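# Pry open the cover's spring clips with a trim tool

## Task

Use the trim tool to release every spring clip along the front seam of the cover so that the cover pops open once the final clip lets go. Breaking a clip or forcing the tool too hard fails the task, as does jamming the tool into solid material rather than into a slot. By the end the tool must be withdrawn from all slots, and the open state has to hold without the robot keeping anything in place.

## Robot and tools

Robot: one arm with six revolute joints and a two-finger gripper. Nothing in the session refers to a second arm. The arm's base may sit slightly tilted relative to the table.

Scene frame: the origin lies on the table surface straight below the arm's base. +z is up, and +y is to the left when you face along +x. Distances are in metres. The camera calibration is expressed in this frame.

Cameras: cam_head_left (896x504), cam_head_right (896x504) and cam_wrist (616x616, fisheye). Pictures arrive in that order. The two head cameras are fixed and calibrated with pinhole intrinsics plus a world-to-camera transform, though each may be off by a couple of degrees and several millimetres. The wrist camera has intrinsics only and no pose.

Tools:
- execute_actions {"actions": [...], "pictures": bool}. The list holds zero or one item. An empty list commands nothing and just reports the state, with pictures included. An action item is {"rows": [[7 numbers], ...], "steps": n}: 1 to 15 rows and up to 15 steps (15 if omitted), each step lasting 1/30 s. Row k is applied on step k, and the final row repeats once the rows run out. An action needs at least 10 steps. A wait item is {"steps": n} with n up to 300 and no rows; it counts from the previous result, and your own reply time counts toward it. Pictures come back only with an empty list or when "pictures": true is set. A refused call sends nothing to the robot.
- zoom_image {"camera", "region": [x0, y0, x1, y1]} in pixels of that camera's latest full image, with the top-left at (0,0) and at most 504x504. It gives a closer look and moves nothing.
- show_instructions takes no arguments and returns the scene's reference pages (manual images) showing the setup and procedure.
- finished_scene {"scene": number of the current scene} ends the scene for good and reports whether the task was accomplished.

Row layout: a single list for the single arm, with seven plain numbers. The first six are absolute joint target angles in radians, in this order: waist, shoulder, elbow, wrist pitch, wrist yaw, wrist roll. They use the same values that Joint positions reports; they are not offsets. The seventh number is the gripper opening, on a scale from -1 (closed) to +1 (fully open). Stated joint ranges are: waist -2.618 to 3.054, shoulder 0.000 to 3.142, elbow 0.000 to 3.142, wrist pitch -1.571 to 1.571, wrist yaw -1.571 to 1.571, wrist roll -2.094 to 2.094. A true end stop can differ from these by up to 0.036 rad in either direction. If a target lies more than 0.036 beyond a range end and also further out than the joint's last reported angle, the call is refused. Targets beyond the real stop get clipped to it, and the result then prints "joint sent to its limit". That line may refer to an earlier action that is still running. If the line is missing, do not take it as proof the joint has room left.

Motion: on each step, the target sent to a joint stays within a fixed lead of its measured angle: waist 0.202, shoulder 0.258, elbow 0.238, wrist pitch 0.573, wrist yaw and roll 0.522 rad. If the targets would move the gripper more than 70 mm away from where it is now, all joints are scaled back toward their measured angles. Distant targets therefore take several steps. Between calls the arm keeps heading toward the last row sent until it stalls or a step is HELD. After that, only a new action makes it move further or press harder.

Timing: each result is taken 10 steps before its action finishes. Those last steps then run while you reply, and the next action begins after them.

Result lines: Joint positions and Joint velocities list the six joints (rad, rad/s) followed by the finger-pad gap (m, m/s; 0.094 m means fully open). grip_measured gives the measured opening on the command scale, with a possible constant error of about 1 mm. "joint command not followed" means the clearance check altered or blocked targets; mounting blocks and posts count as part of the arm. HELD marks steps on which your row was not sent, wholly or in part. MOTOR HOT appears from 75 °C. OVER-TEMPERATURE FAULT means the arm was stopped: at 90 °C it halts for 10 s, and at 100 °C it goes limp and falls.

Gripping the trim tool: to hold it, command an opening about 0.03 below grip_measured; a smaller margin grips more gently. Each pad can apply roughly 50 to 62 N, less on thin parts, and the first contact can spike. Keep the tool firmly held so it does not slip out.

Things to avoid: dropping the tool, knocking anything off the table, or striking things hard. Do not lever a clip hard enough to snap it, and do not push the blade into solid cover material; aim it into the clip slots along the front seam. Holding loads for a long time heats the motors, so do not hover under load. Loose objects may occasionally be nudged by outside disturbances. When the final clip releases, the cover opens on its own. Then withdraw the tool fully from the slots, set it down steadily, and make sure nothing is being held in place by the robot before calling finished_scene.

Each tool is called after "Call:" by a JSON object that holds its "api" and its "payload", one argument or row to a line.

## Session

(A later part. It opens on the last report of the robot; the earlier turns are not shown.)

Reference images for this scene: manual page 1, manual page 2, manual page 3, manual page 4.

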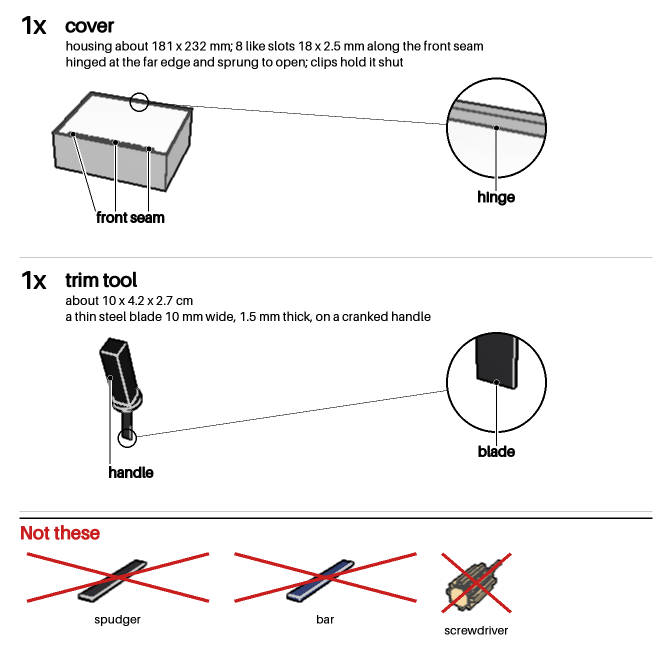

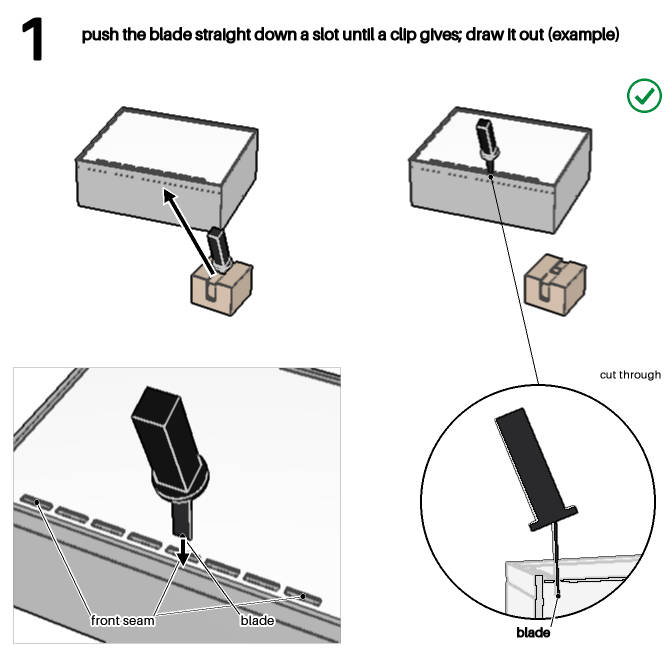

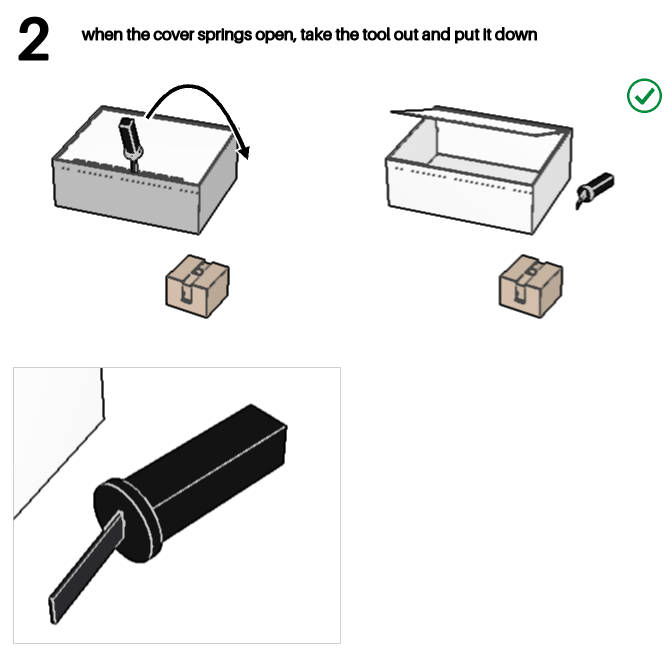

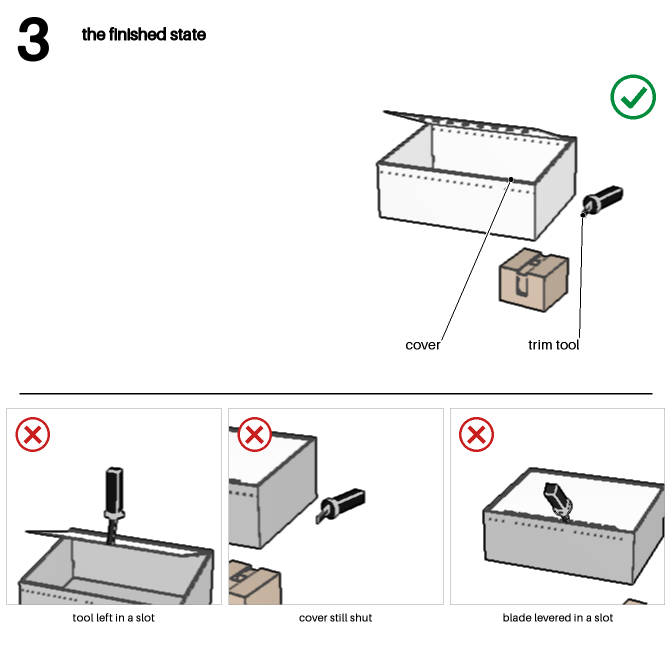

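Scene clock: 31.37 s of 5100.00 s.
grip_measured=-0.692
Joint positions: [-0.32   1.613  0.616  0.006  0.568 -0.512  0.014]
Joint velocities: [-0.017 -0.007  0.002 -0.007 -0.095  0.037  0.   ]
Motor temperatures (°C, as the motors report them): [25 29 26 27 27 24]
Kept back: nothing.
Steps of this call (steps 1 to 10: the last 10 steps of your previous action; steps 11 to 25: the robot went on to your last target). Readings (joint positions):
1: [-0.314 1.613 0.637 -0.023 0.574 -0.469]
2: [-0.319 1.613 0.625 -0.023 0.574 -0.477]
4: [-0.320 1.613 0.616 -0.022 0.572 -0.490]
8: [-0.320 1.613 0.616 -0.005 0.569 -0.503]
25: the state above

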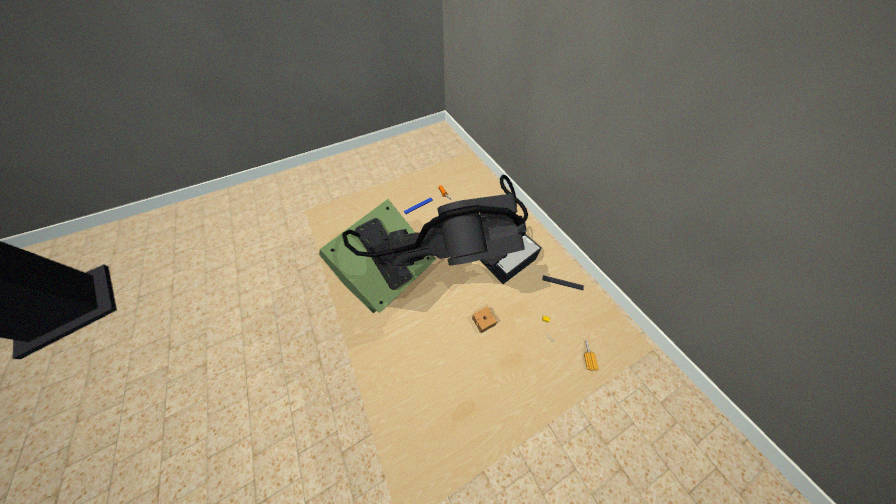

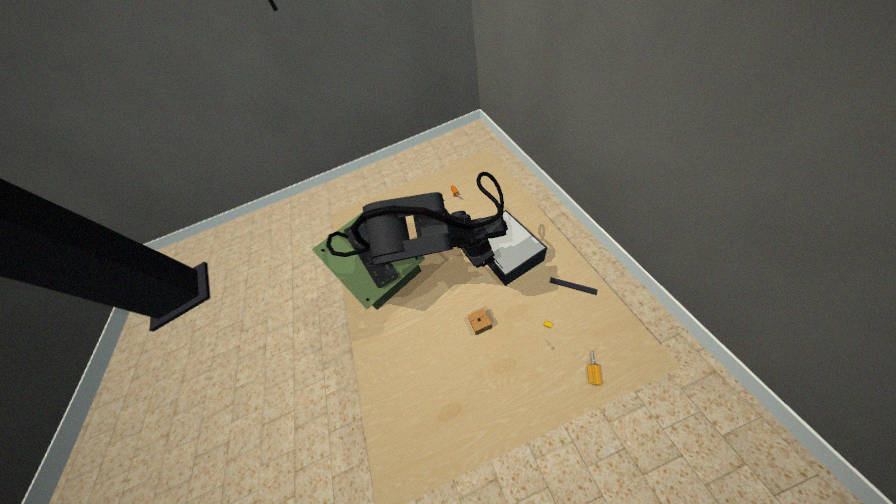

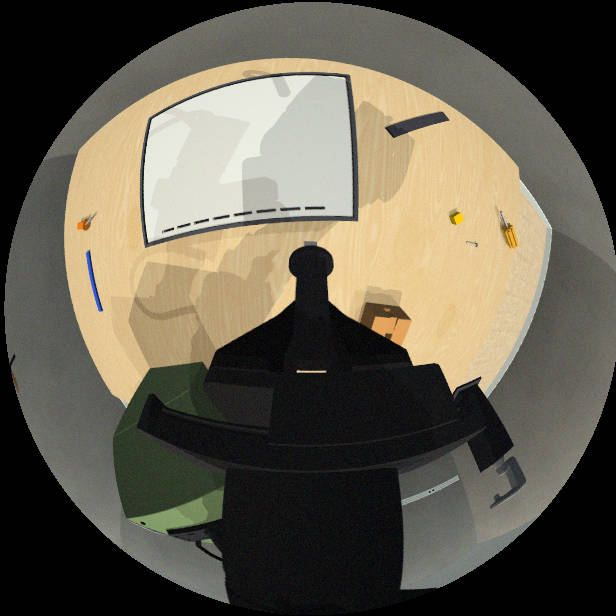

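Call:
{"api": "execute_actions", "payload": {
  "actions": [
    {"rows": [[-0.335,1.64,0.65,0.03,0.555,-0.53,-0.75],[-0.345,1.675,0.68,0.05,0.545,-0.54,-0.75],[-0.354,1.709,0.702,0.062,0.54,-0.545,-0.75]], "steps": 15}
  ]
}}

Call:
{"api": "execute_actions", "payload": {
  "actions": [
    {"steps": 25}
  ],
  "pictures": true
}}

Call:
{"api": "zoom_image", "payload": {
  "camera": "cam_wrist",
  "region": [260, 200, 360, 270]
}}

Scene clock: 33.50 s of 5100.00 s.
grip_measured=-0.692
Joint positions: [-0.345  1.682  0.667  0.027  0.561 -0.526  0.014]
Joint velocities: [-0.139  0.418  0.315  0.168 -0.081 -0.051  0.001]
Motor temperatures (°C, as the motors report them): [25 29 26 27 27 24]
Steps of this call (steps 1 to 15: the robot went on to your last target; steps 16 to 59: nothing new was sent; steps 60 to 64: the first 5 steps of this action). Readings (joint positions):
60: [-0.321 1.614 0.616 0.007 0.567 -0.513]
61: [-0.325 1.622 0.622 0.009 0.566 -0.517]
63: [-0.339 1.664 0.653 0.019 0.562 -0.524]
64: the state above

Scene clock: 34.33 s of 5100.00 s.
grip_measured=-0.692
Joint positions: [-0.352  1.697  0.677  0.046  0.555 -0.536  0.014]
Joint velocities: [-0.007 -0.002 -0.007  0.066  0.022 -0.007 -0.001]
Motor temperatures (°C, as the motors report them): [25 29 26 27 27 24]
Kept back: nothing.
Steps of this call (steps 1 to 10: the last 10 steps of your previous action; steps 11 to 25: the robot went on to your last target). Readings (joint positions):
1: [-0.350 1.693 0.674 0.034 0.559 -0.528]
2: [-0.352 1.696 0.676 0.038 0.558 -0.530]
4: [-0.352 1.697 0.677 0.041 0.557 -0.532]
8: [-0.352 1.697 0.677 0.045 0.556 -0.535]
25: the state above

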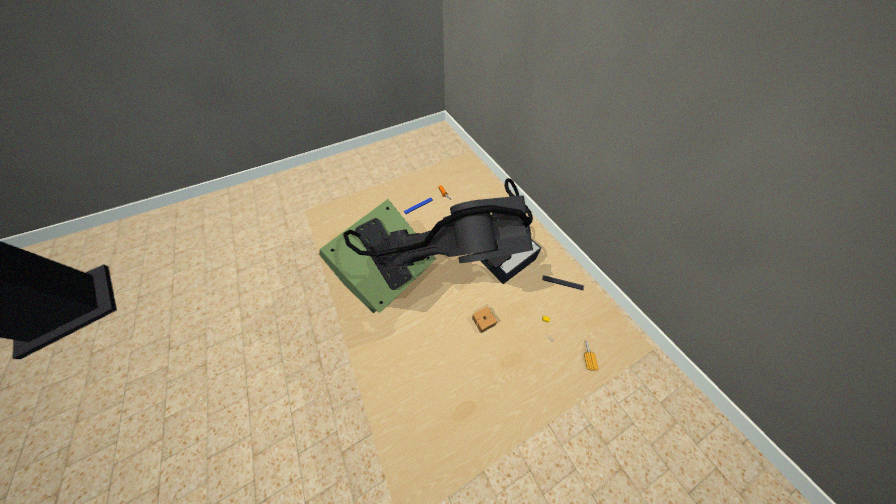

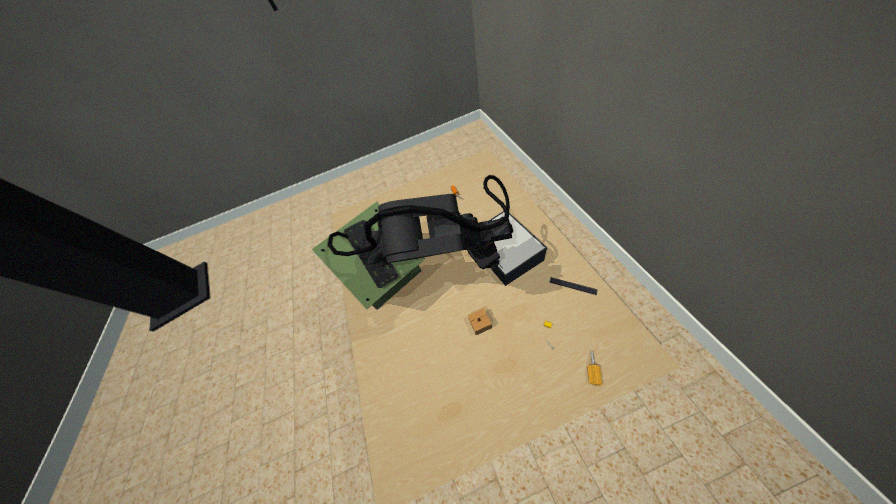

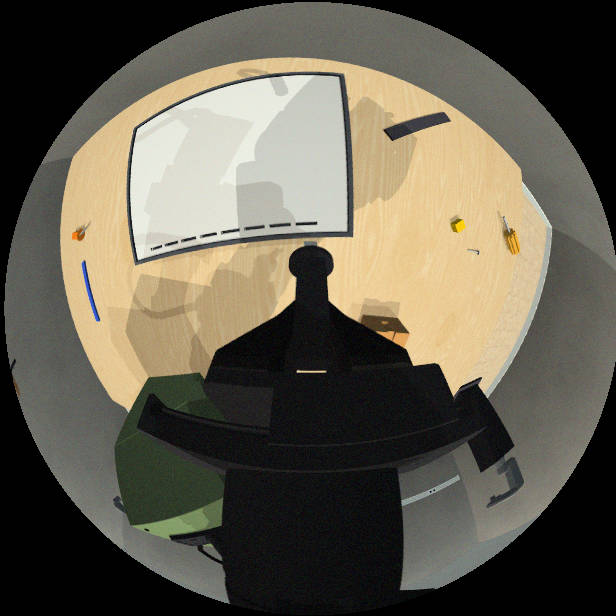

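Region (260, 200, 360, 270) of cam_wrist's 616x616 image, scaled by 5.040, with more detail than that image has; it fills the top 353 rows of this view, and the rest is white.

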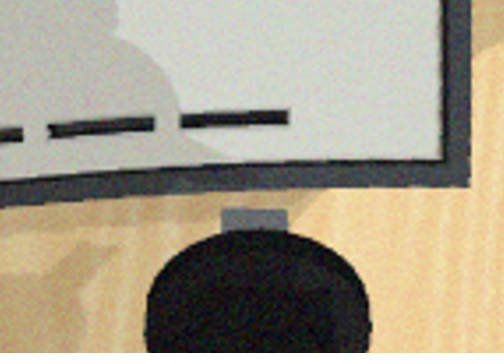

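Call:
{"api": "execute_actions", "payload": {
  "actions": [
    {"rows": [[-0.33,1.72,0.71,0.06,0.55,-0.56,-0.75],[-0.324,1.74,0.725,0.068,0.55,-0.57,-0.75],[-0.324,1.751,0.736,0.072,0.55,-0.575,-0.75]], "steps": 15}
  ]
}}

Call:
{"api": "execute_actions", "payload": {
  "actions": [
    {"steps": 25}
  ],
  "pictures": true
}}

Call:
{"api": "zoom_image", "payload": {
  "camera": "cam_wrist",
  "region": [260, 200, 360, 270]
}}

Scene clock: 36.03 s of 5100.00 s.
grip_measured=-0.692
Joint positions: [-0.344  1.73   0.704  0.052  0.555 -0.554  0.014]
Joint velocities: [ 0.056  0.203  0.154  0.081 -0.022 -0.139 -0.001]
Motor temperatures (°C, as the motors report them): [25 29 26 27 27 24]
Steps of this call (steps 1 to 15: the robot went on to your last target; steps 16 to 46: nothing new was sent; steps 47 to 51: the first 5 steps of this action). Readings (joint positions):
47: [-0.352 1.697 0.677 0.046 0.555 -0.539]
48: [-0.351 1.701 0.680 0.046 0.555 -0.543]
50: [-0.347 1.721 0.697 0.049 0.555 -0.551]
51: the state above

Scene clock: 36.87 s of 5100.00 s.
grip_measured=-0.692
Joint positions: [-0.341  1.737  0.71   0.057  0.555 -0.567  0.014]
Joint velocities: [ 0.002 -0.002 -0.002  0.022  0.022 -0.095  0.001]
Motor temperatures (°C, as the motors report them): [25 29 26 27 27 24]
Kept back: nothing.
Steps of this call (steps 1 to 10: the last 10 steps of your previous action; steps 11 to 25: the robot went on to your last target). Readings (joint positions):
1: [-0.342 1.735 0.708 0.054 0.555 -0.557]
2: [-0.341 1.736 0.709 0.056 0.555 -0.559]
4: [-0.341 1.737 0.710 0.057 0.555 -0.562]
8: [-0.341 1.737 0.710 0.057 0.555 -0.565]
25: the state above

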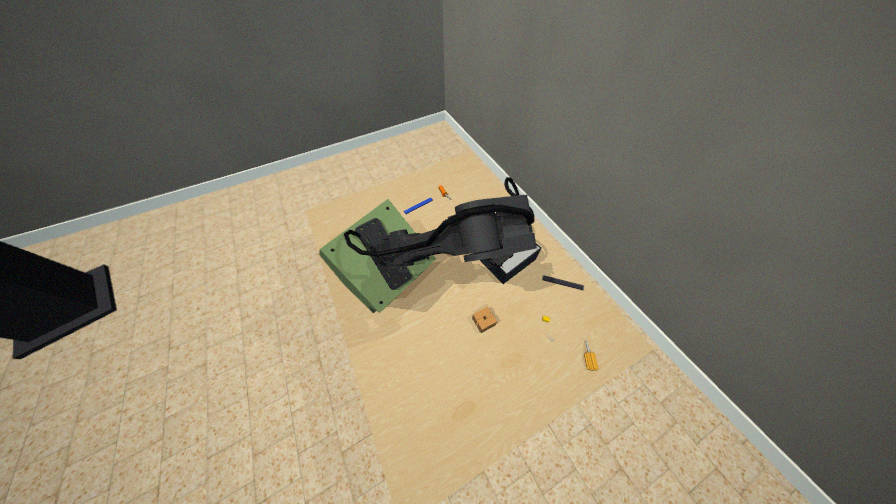

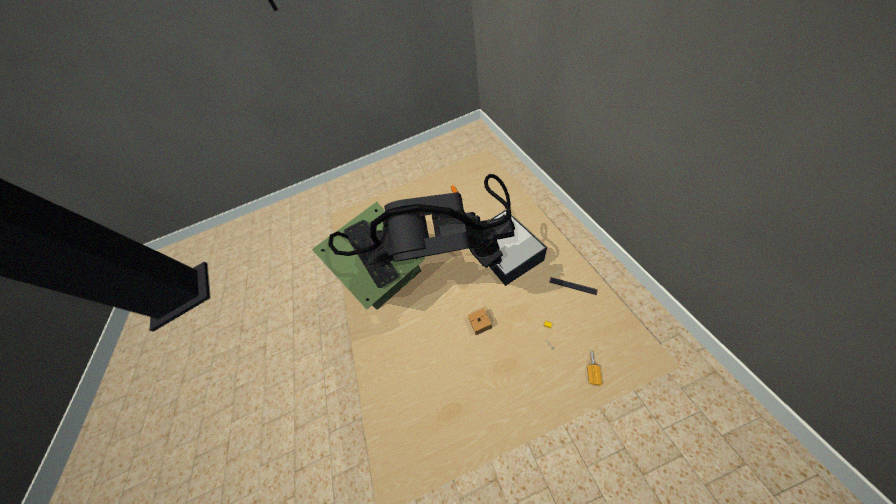

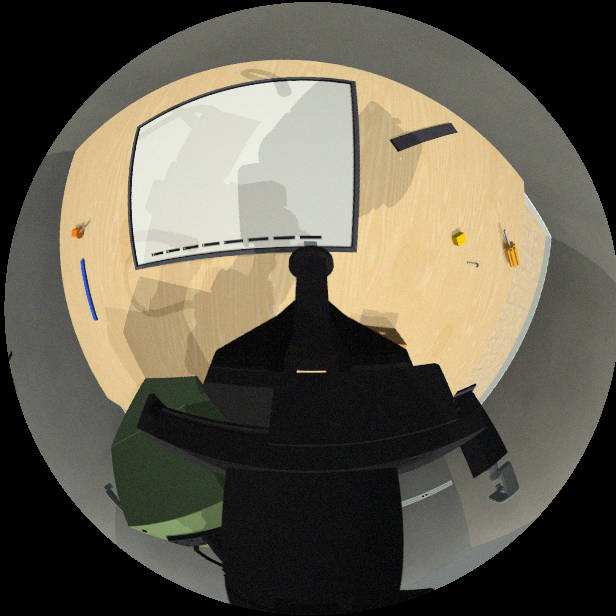

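Region (260, 200, 360, 270) of cam_wrist's 616x616 image, scaled by 5.040, with more detail than that image has; it fills the top 353 rows of this view, and the rest is white.

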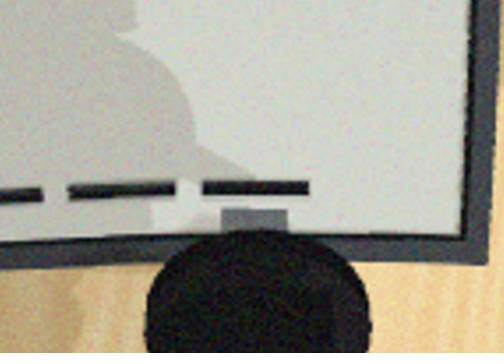

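Call:
{"api": "execute_actions", "payload": {
  "actions": [
    {"rows": [[-0.355,1.76,0.715,0.08,0.545,-0.58,-0.75],[-0.364,1.775,0.715,0.10,0.54,-0.59,-0.75],[-0.372,1.788,0.715,0.115,0.535,-0.597,-0.75]], "steps": 15}
  ]
}}

Call:
{"api": "execute_actions", "payload": {
  "actions": [
    {"steps": 25}
  ],
  "pictures": true
}}

Call:
{"api": "zoom_image", "payload": {
  "camera": "cam_wrist",
  "region": [260, 200, 360, 270]
}}

Scene clock: 38.67 s of 5100.00 s.
grip_measured=-0.692
Joint positions: [-0.363  1.763  0.71   0.085  0.552 -0.579  0.014]
Joint velocities: [-0.154  0.232 -0.007 -0.007 -0.007 -0.125  0.   ]
Motor temperatures (°C, as the motors report them): [25 29 26 27 27 24]
Steps of this call (steps 1 to 15: the robot went on to your last target; steps 16 to 49: nothing new was sent; steps 50 to 54: the first 5 steps of this action). Readings (joint positions):
50: [-0.342 1.737 0.710 0.058 0.555 -0.567]
51: [-0.345 1.739 0.710 0.062 0.555 -0.570]
53: [-0.357 1.754 0.710 0.081 0.553 -0.577]
54: the state above

Scene clock: 39.50 s of 5100.00 s.
grip_measured=-0.692
Joint positions: [-0.365  1.766  0.71   0.094  0.55  -0.588  0.014]
Joint velocities: [-0.002 -0.002  0.017 -0.022  0.037 -0.051  0.   ]
Motor temperatures (°C, as the motors report them): [25 29 26 27 27 24]
Kept back: nothing.
Steps of this call (steps 1 to 10: the last 10 steps of your previous action; steps 11 to 15: the robot went on to your last target; steps 16 to 25: nothing new was sent). Readings (joint positions):
1: [-0.365 1.766 0.710 0.085 0.553 -0.580]
2: [-0.365 1.766 0.710 0.089 0.551 -0.582]
4: [-0.365 1.766 0.710 0.093 0.550 -0.584]
8: [-0.365 1.766 0.710 0.093 0.550 -0.587]
25: the state above
The arm was judged still, so your last target was given up. Only a new action makes it travel on or press farther. Fingers that are still opening or closing keep moving.

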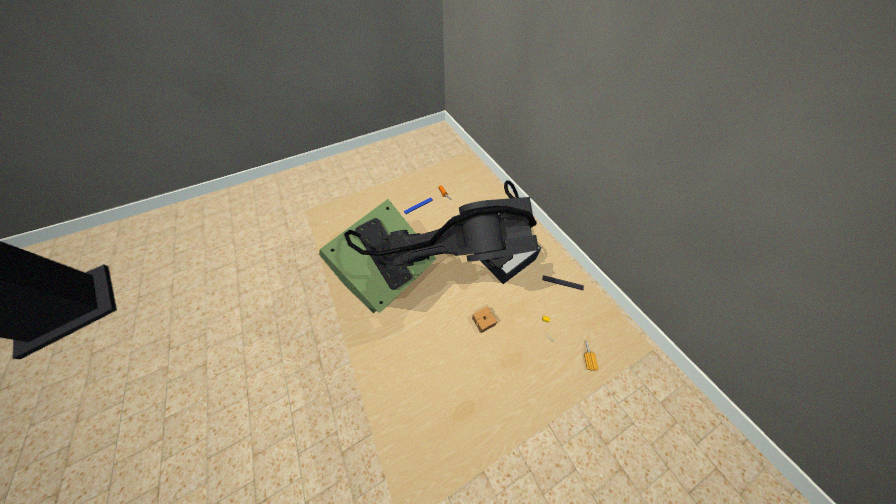

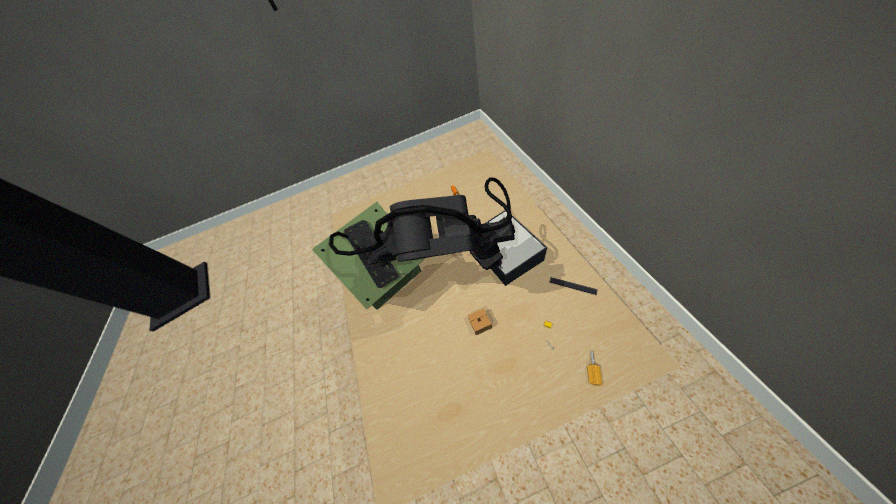

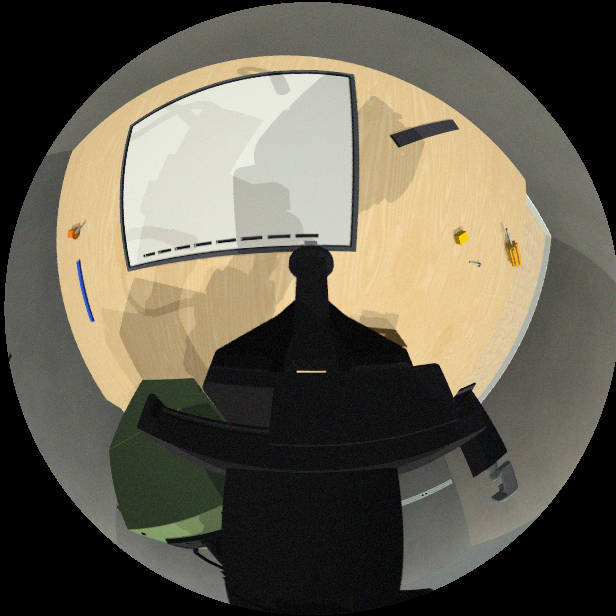

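Region (260, 200, 360, 270) of cam_wrist's 616x616 image, scaled by 5.040, with more detail than that image has; it fills the top 353 rows of this view, and the rest is white.

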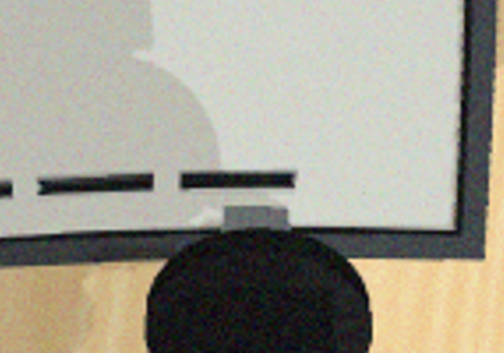

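Call:
{"api": "execute_actions", "payload": {
  "actions": [
    {"rows": [[-0.365,1.795,0.735,0.115,0.55,-0.59,-0.75],[-0.365,1.803,0.742,0.125,0.55,-0.59,-0.75],[-0.365,1.81,0.742,0.132,0.55,-0.59,-0.75]], "steps": 15}
  ]
}}

Call:
{"api": "execute_actions", "payload": {
  "actions": [
    {"steps": 22}
  ],
  "pictures": true
}}

Call:
{"api": "zoom_image", "payload": {
  "camera": "cam_wrist",
  "region": [270, 210, 350, 260]
}}

Scene clock: 41.50 s of 5100.00 s.
grip_measured=-0.692
Joint positions: [-0.365  1.769  0.71   0.1    0.55  -0.588  0.014]
Joint velocities: [-0.012  0.002 -0.007  0.037  0.066  0.066 -0.   ]
Motor temperatures (°C, as the motors report them): [25 29 26 27 27 24]
Steps of this call (steps 1 to 55: nothing new was sent; steps 56 to 60: the first 5 steps of this action). Readings (joint positions):
56: [-0.365 1.766 0.710 0.094 0.550 -0.588]
57: [-0.365 1.767 0.710 0.095 0.550 -0.588]
59: [-0.365 1.769 0.710 0.099 0.550 -0.588]
60: the state above

Scene clock: 42.23 s of 5100.00 s.
grip_measured=-0.692
Joint positions: [-0.365  1.769  0.71   0.101  0.55  -0.588  0.014]
Joint velocities: [ 0.012 -0.017 -0.007  0.051  0.007  0.022 -0.   ]
Motor temperatures (°C, as the motors report them): [25 29 26 27 27 24]
Kept back: nothing.
Steps of this call (steps 1 to 10: the last 10 steps of your previous action; steps 11 to 15: the robot went on to your last target; steps 16 to 22: nothing new was sent). Readings (joint positions):
1: [-0.365 1.769 0.710 0.101 0.550 -0.588]
2: [-0.365 1.769 0.710 0.101 0.550 -0.588]
4: [-0.365 1.769 0.710 0.101 0.550 -0.588]
8: [-0.365 1.769 0.710 0.101 0.550 -0.588]
22: the state above
The arm was judged still, so your last target was given up. Only a new action makes it travel on or press farther. Fingers that are still opening or closing keep moving.

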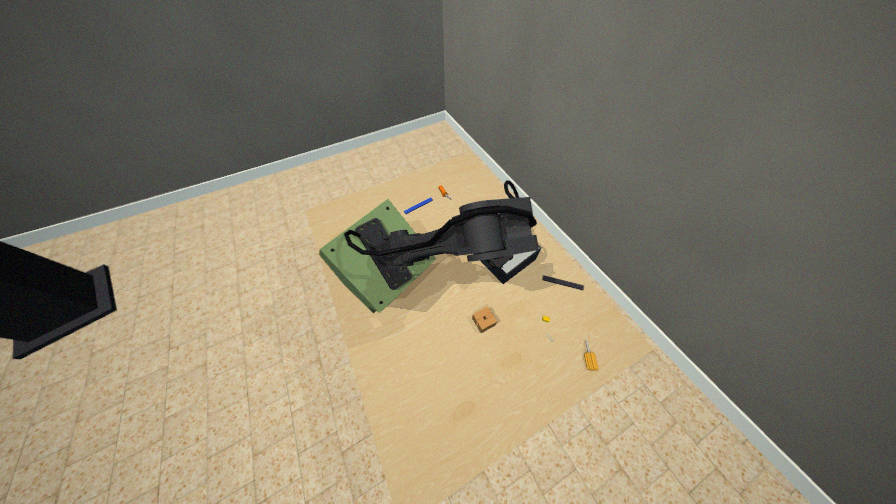

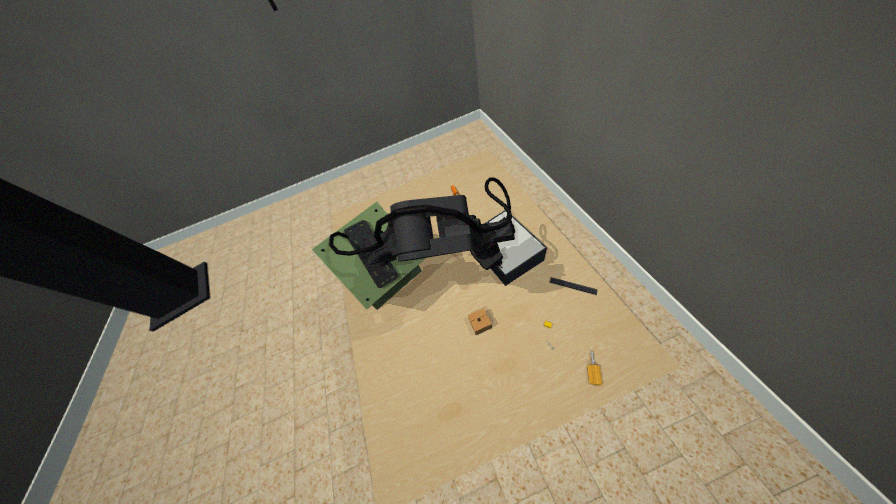

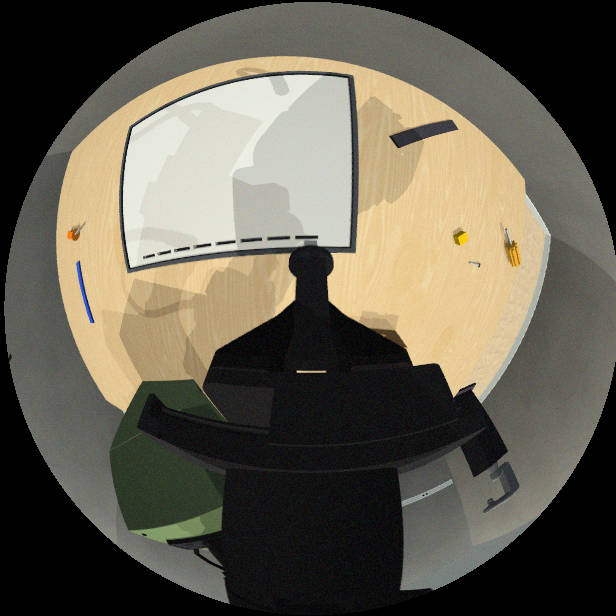

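Region (270, 210, 350, 260) of cam_wrist's 616x616 image, scaled by 6.300, with more detail than that image has; it fills the top 315 rows of this view, and the rest is white.

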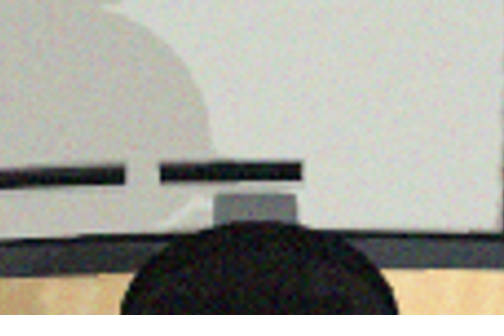

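Call:
{"api": "execute_actions", "payload": {
  "actions": [
    {"rows": [[-0.365,1.755,0.71,0.10,0.55,-0.588,-0.75],[-0.355,1.75,0.71,0.10,0.555,-0.58,-0.75],[-0.345,1.75,0.71,0.10,0.56,-0.57,-0.75],[-0.335,1.75,0.71,0.10,0.565,-0.565,-0.75],[-0.331,1.75,0.71,0.10,0.565,-0.56,-0.75]], "steps": 15}
  ]
}}

Call:
{"api": "execute_actions", "payload": {
  "actions": [
    {"steps": 22}
  ],
  "pictures": true
}}

Call:
{"api": "zoom_image", "payload": {
  "camera": "cam_wrist",
  "region": [270, 210, 350, 260]
}}

Scene clock: 43.70 s of 5100.00 s.
grip_measured=-0.692
Joint positions: [-0.361  1.766  0.71   0.101  0.554 -0.581  0.014]
Joint velocities: [ 0.11   0.007  0.002 -0.007  0.037  0.037 -0.001]
Motor temperatures (°C, as the motors report them): [25 29 26 27 27 24]
Steps of this call (steps 1 to 39: nothing new was sent; steps 40 to 44: the first 5 steps of this action). Readings (joint positions):
40: [-0.365 1.767 0.710 0.101 0.550 -0.588]
41: [-0.365 1.766 0.710 0.101 0.550 -0.588]
43: [-0.364 1.766 0.710 0.101 0.552 -0.585]
44: the state above

Scene clock: 44.43 s of 5100.00 s.
grip_measured=-0.692
Joint positions: [-0.348  1.766  0.71   0.101  0.557 -0.57   0.014]
Joint velocities: [-0.017 -0.002 -0.007 -0.022  0.037  0.007  0.   ]
Motor temperatures (°C, as the motors report them): [25 29 26 27 27 24]
Kept back: nothing.
Steps of this call (steps 1 to 10: the last 10 steps of your previous action; steps 11 to 22: the robot went on to your last target). Readings (joint positions):
1: [-0.357 1.766 0.710 0.101 0.555 -0.579]
2: [-0.353 1.766 0.710 0.101 0.555 -0.577]
4: [-0.348 1.766 0.710 0.101 0.555 -0.575]
8: [-0.348 1.766 0.710 0.101 0.556 -0.572]
22: the state above

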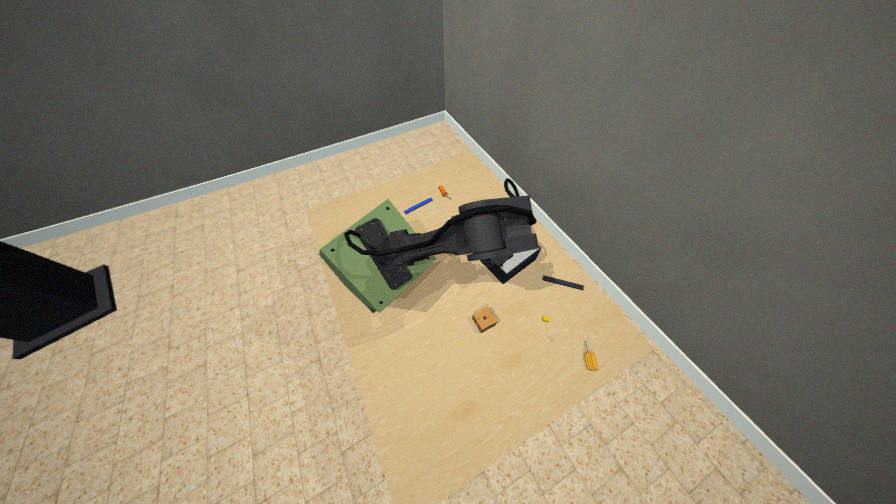

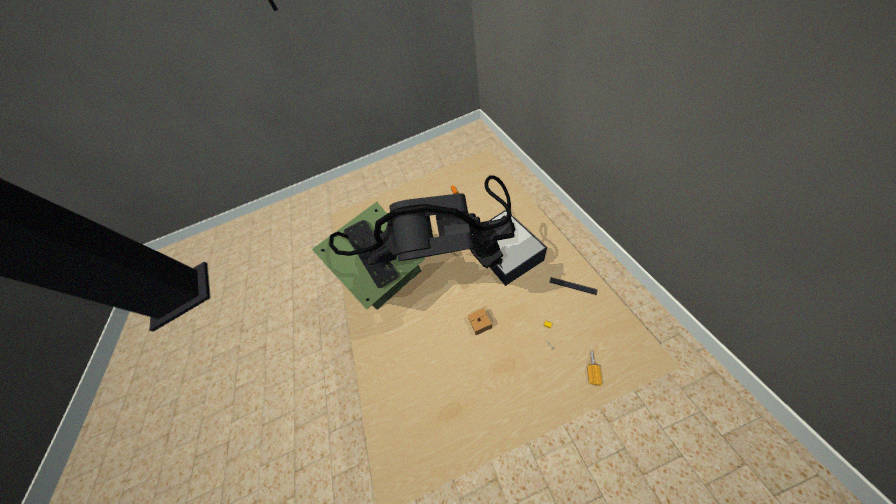

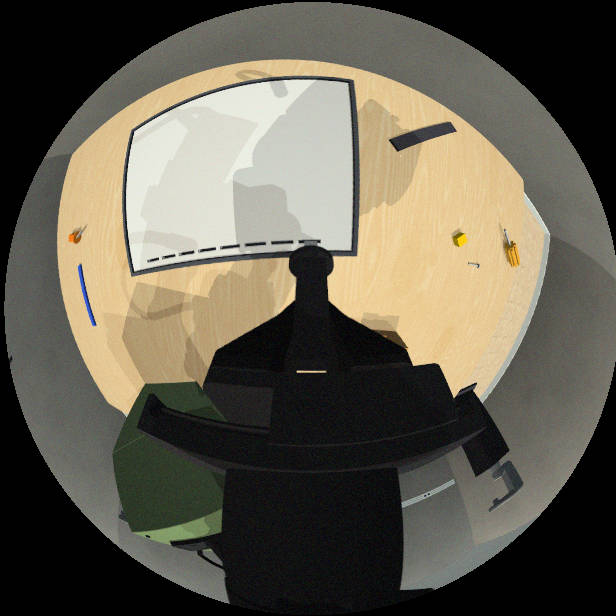

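Region (270, 210, 350, 260) of cam_wrist's 616x616 image, scaled by 6.300, with more detail than that image has; it fills the top 315 rows of this view, and the rest is white.

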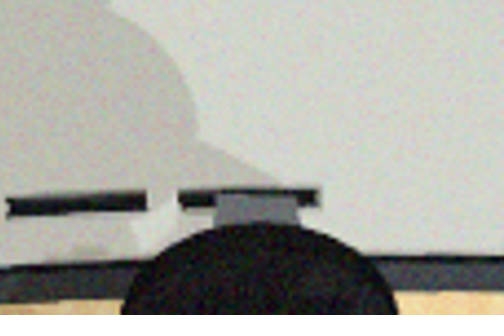

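Call:
{"api": "execute_actions", "payload": {
  "actions": [
    {"rows": [[-0.355,1.79,0.72,0.115,0.55,-0.575,-0.75],[-0.357,1.794,0.72,0.122,0.55,-0.578,-0.75],[-0.359,1.797,0.72,0.128,0.548,-0.581,-0.75],[-0.361,1.80,0.72,0.134,0.546,-0.584,-0.75],[-0.362,1.802,0.72,0.14,0.545,-0.587,-0.75]], "steps": 15}
  ]
}}

Call:
{"api": "execute_actions", "payload": {
  "actions": [
    {"steps": 22}
  ],
  "pictures": true
}}

Call:
{"api": "zoom_image", "payload": {
  "camera": "cam_wrist",
  "region": [270, 210, 350, 260]
}}

Scene clock: 46.80 s of 5100.00 s.
grip_measured=-0.692
Joint positions: [-0.353  1.778  0.71   0.112  0.557 -0.572  0.014]
Joint velocities: [-0.071  0.11  -0.007  0.066 -0.051 -0.081 -0.001]
Motor temperatures (°C, as the motors report them): [25 29 26 27 27 24]
Steps of this call (steps 1 to 15: the robot went on to your last target; steps 16 to 66: nothing new was sent; steps 67 to 71: the first 5 steps of this action). Readings (joint positions):
67: [-0.348 1.766 0.710 0.101 0.557 -0.570]
68: [-0.348 1.767 0.710 0.102 0.557 -0.570]
70: [-0.351 1.774 0.710 0.109 0.557 -0.571]
71: the state above

Scene clock: 47.53 s of 5100.00 s.
grip_measured=-0.692
Joint positions: [-0.357  1.785  0.71   0.125  0.555 -0.579  0.014]
Joint velocities: [-0.007  0.012 -0.022 -0.081  0.007 -0.022 -0.001]
Motor temperatures (°C, as the motors report them): [25 29 26 27 27 24]
Kept back: nothing.
Steps of this call (steps 1 to 10: the last 10 steps of your previous action; steps 11 to 22: the robot went on to your last target). Readings (joint positions):
1: [-0.355 1.782 0.710 0.117 0.556 -0.574]
2: [-0.355 1.784 0.710 0.121 0.555 -0.575]
4: [-0.356 1.785 0.710 0.123 0.555 -0.576]
8: [-0.357 1.785 0.710 0.125 0.555 -0.578]
22: the state above

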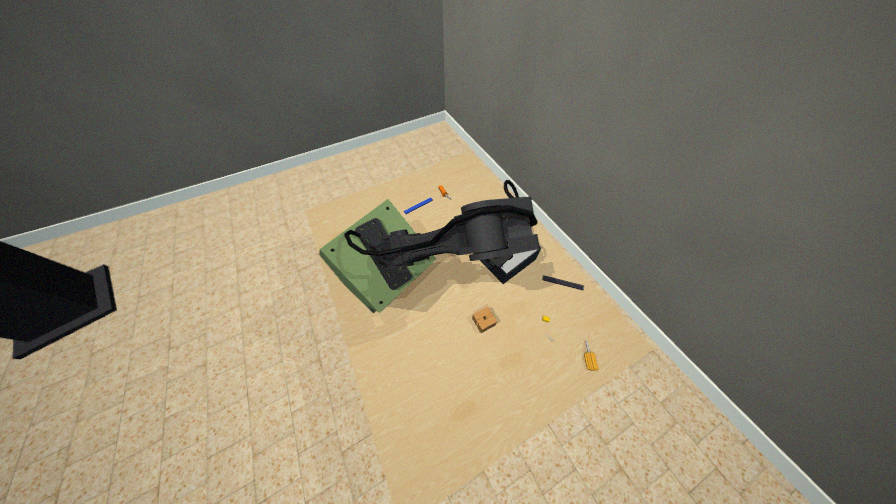

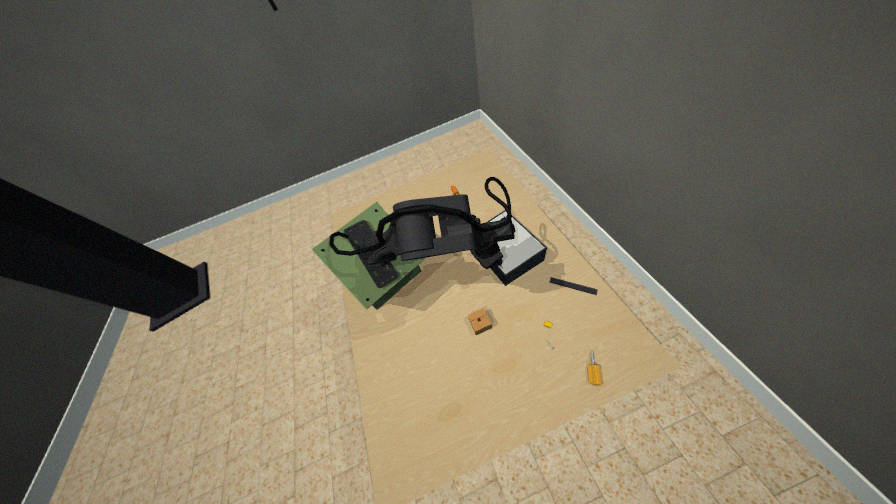

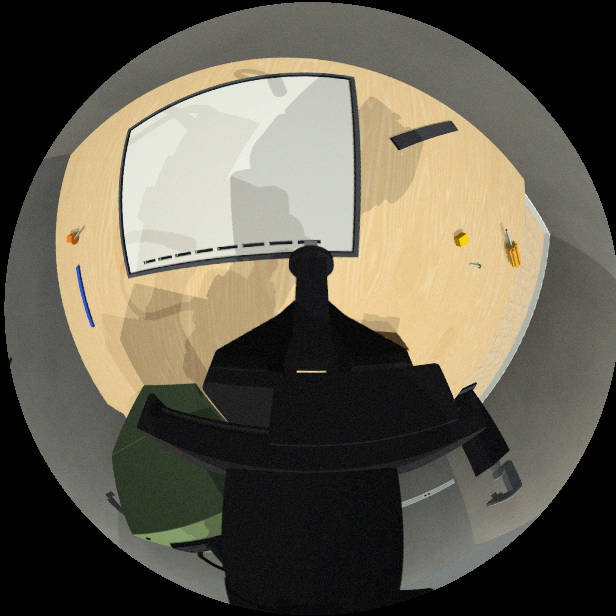

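Region (270, 210, 350, 260) of cam_wrist's 616x616 image, scaled by 6.300, with more detail than that image has; it fills the top 315 rows of this view, and the rest is white.

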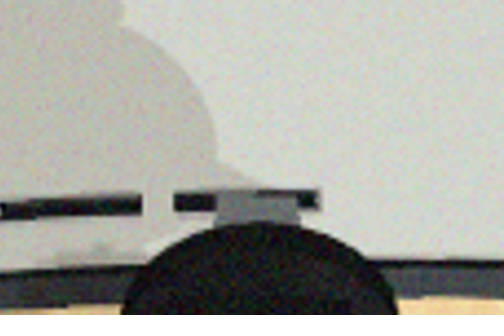

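Call:
{"api": "execute_actions", "payload": {
  "actions": [
    {"rows": [[-0.364,1.812,0.72,0.142,0.545,-0.588,-0.75],[-0.365,1.815,0.72,0.146,0.545,-0.589,-0.75],[-0.366,1.817,0.72,0.149,0.544,-0.59,-0.75],[-0.367,1.819,0.72,0.152,0.544,-0.591,-0.75],[-0.368,1.821,0.72,0.155,0.543,-0.592,-0.75],[-0.369,1.823,0.72,0.158,0.542,-0.593,-0.75],[-0.370,1.825,0.72,0.161,0.542,-0.594,-0.75],[-0.371,1.827,0.72,0.164,0.541,-0.595,-0.75],[-0.372,1.829,0.72,0.167,0.54,-0.596,-0.75],[-0.373,1.831,0.72,0.169,0.54,-0.597,-0.75],[-0.374,1.833,0.72,0.172,0.539,-0.598,-0.75],[-0.375,1.835,0.72,0.175,0.538,-0.599,-0.75],[-0.376,1.837,0.72,0.177,0.538,-0.60,-0.75],[-0.377,1.839,0.72,0.18,0.537,-0.601,-0.75],[-0.378,1.84,0.72,0.182,0.536,-0.602,-0.75]], "steps": 15}
  ]
}}

Call:
{"api": "execute_actions", "payload": {
  "actions": [
    {"steps": 20}
  ],
  "pictures": true
}}

Call:
{"api": "zoom_image", "payload": {
  "camera": "cam_wrist",
  "region": [270, 210, 350, 260]
}}

Scene clock: 48.40 s of 5100.00 s.
grip_measured=-0.692
Joint positions: [-0.357  1.798  0.71   0.136  0.555 -0.581  0.014]
Joint velocities: [-0.007  0.046  0.002  0.081 -0.037 -0.022 -0.001]
Motor temperatures (°C, as the motors report them): [25 29 26 27 27 24]
Steps of this call (steps 1 to 15: the robot went on to your last target; steps 16 to 21: nothing new was sent; steps 22 to 26: the first 5 steps of this action). Readings (joint positions):
22: [-0.357 1.786 0.710 0.126 0.555 -0.579]
23: [-0.357 1.789 0.710 0.128 0.555 -0.579]
25: [-0.357 1.796 0.710 0.133 0.555 -0.580]
26: the state above

Scene clock: 49.07 s of 5100.00 s.
grip_measured=-0.692
Joint positions: [-0.361  1.806  0.71   0.149  0.554 -0.595  0.014]
Joint velocities: [-0.017 -0.002  0.007 -0.007  0.007 -0.022 -0.   ]
Motor temperatures (°C, as the motors report them): [25 29 26 27 27 24]
Kept back: nothing.
Steps of this call (steps 1 to 10: the last 10 steps of your previous action; steps 11 to 20: the robot went on to your last target). Readings (joint positions):
1: [-0.357 1.799 0.710 0.138 0.555 -0.581]
2: [-0.357 1.800 0.710 0.139 0.555 -0.582]
4: [-0.359 1.802 0.710 0.141 0.555 -0.585]
8: [-0.360 1.804 0.710 0.146 0.554 -0.589]
20: the state above

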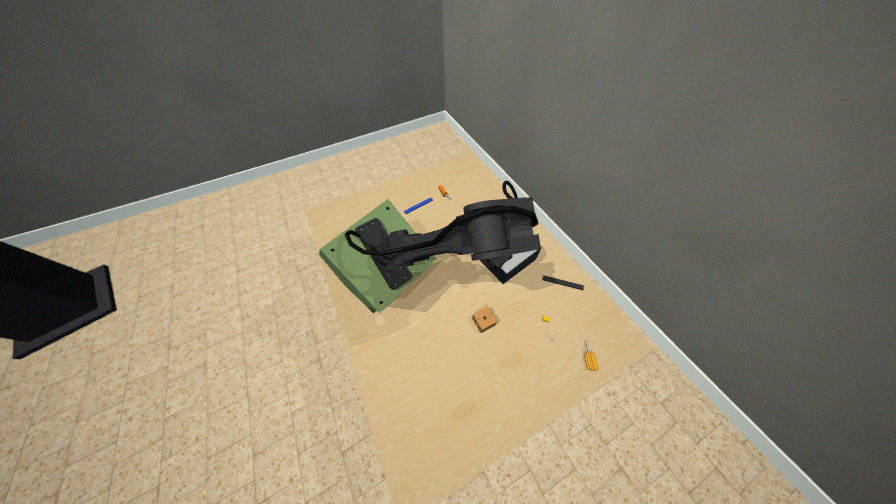

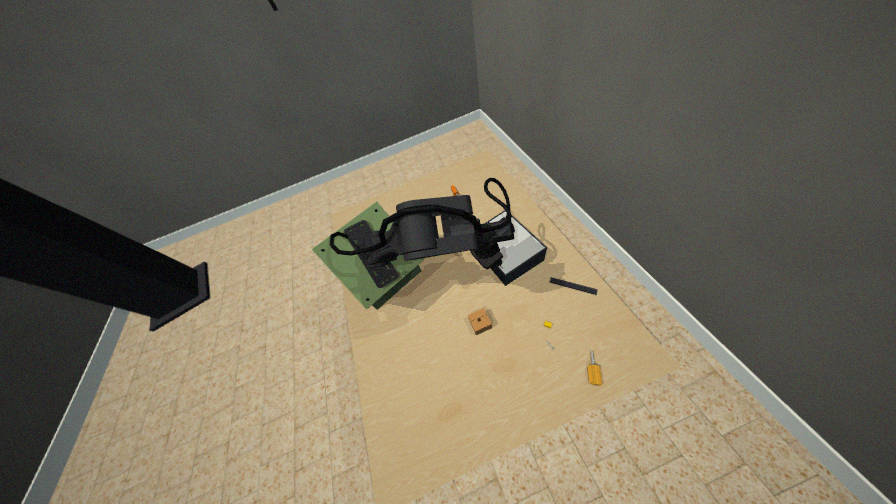

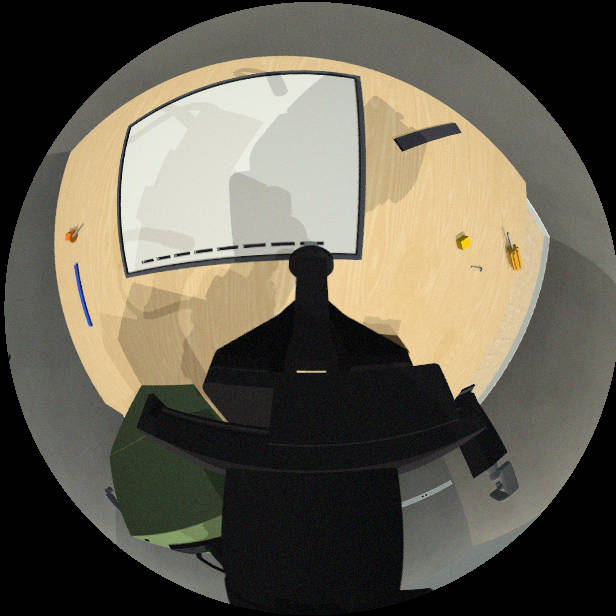

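Region (270, 210, 350, 260) of cam_wrist's 616x616 image, scaled by 6.300, with more detail than that image has; it fills the top 315 rows of this view, and the rest is white.

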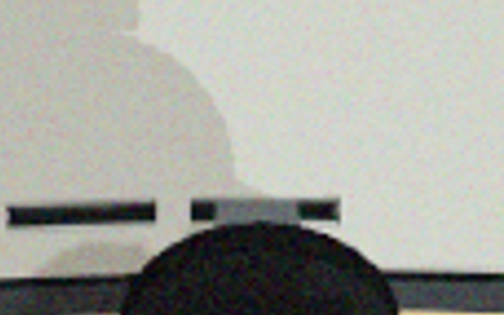

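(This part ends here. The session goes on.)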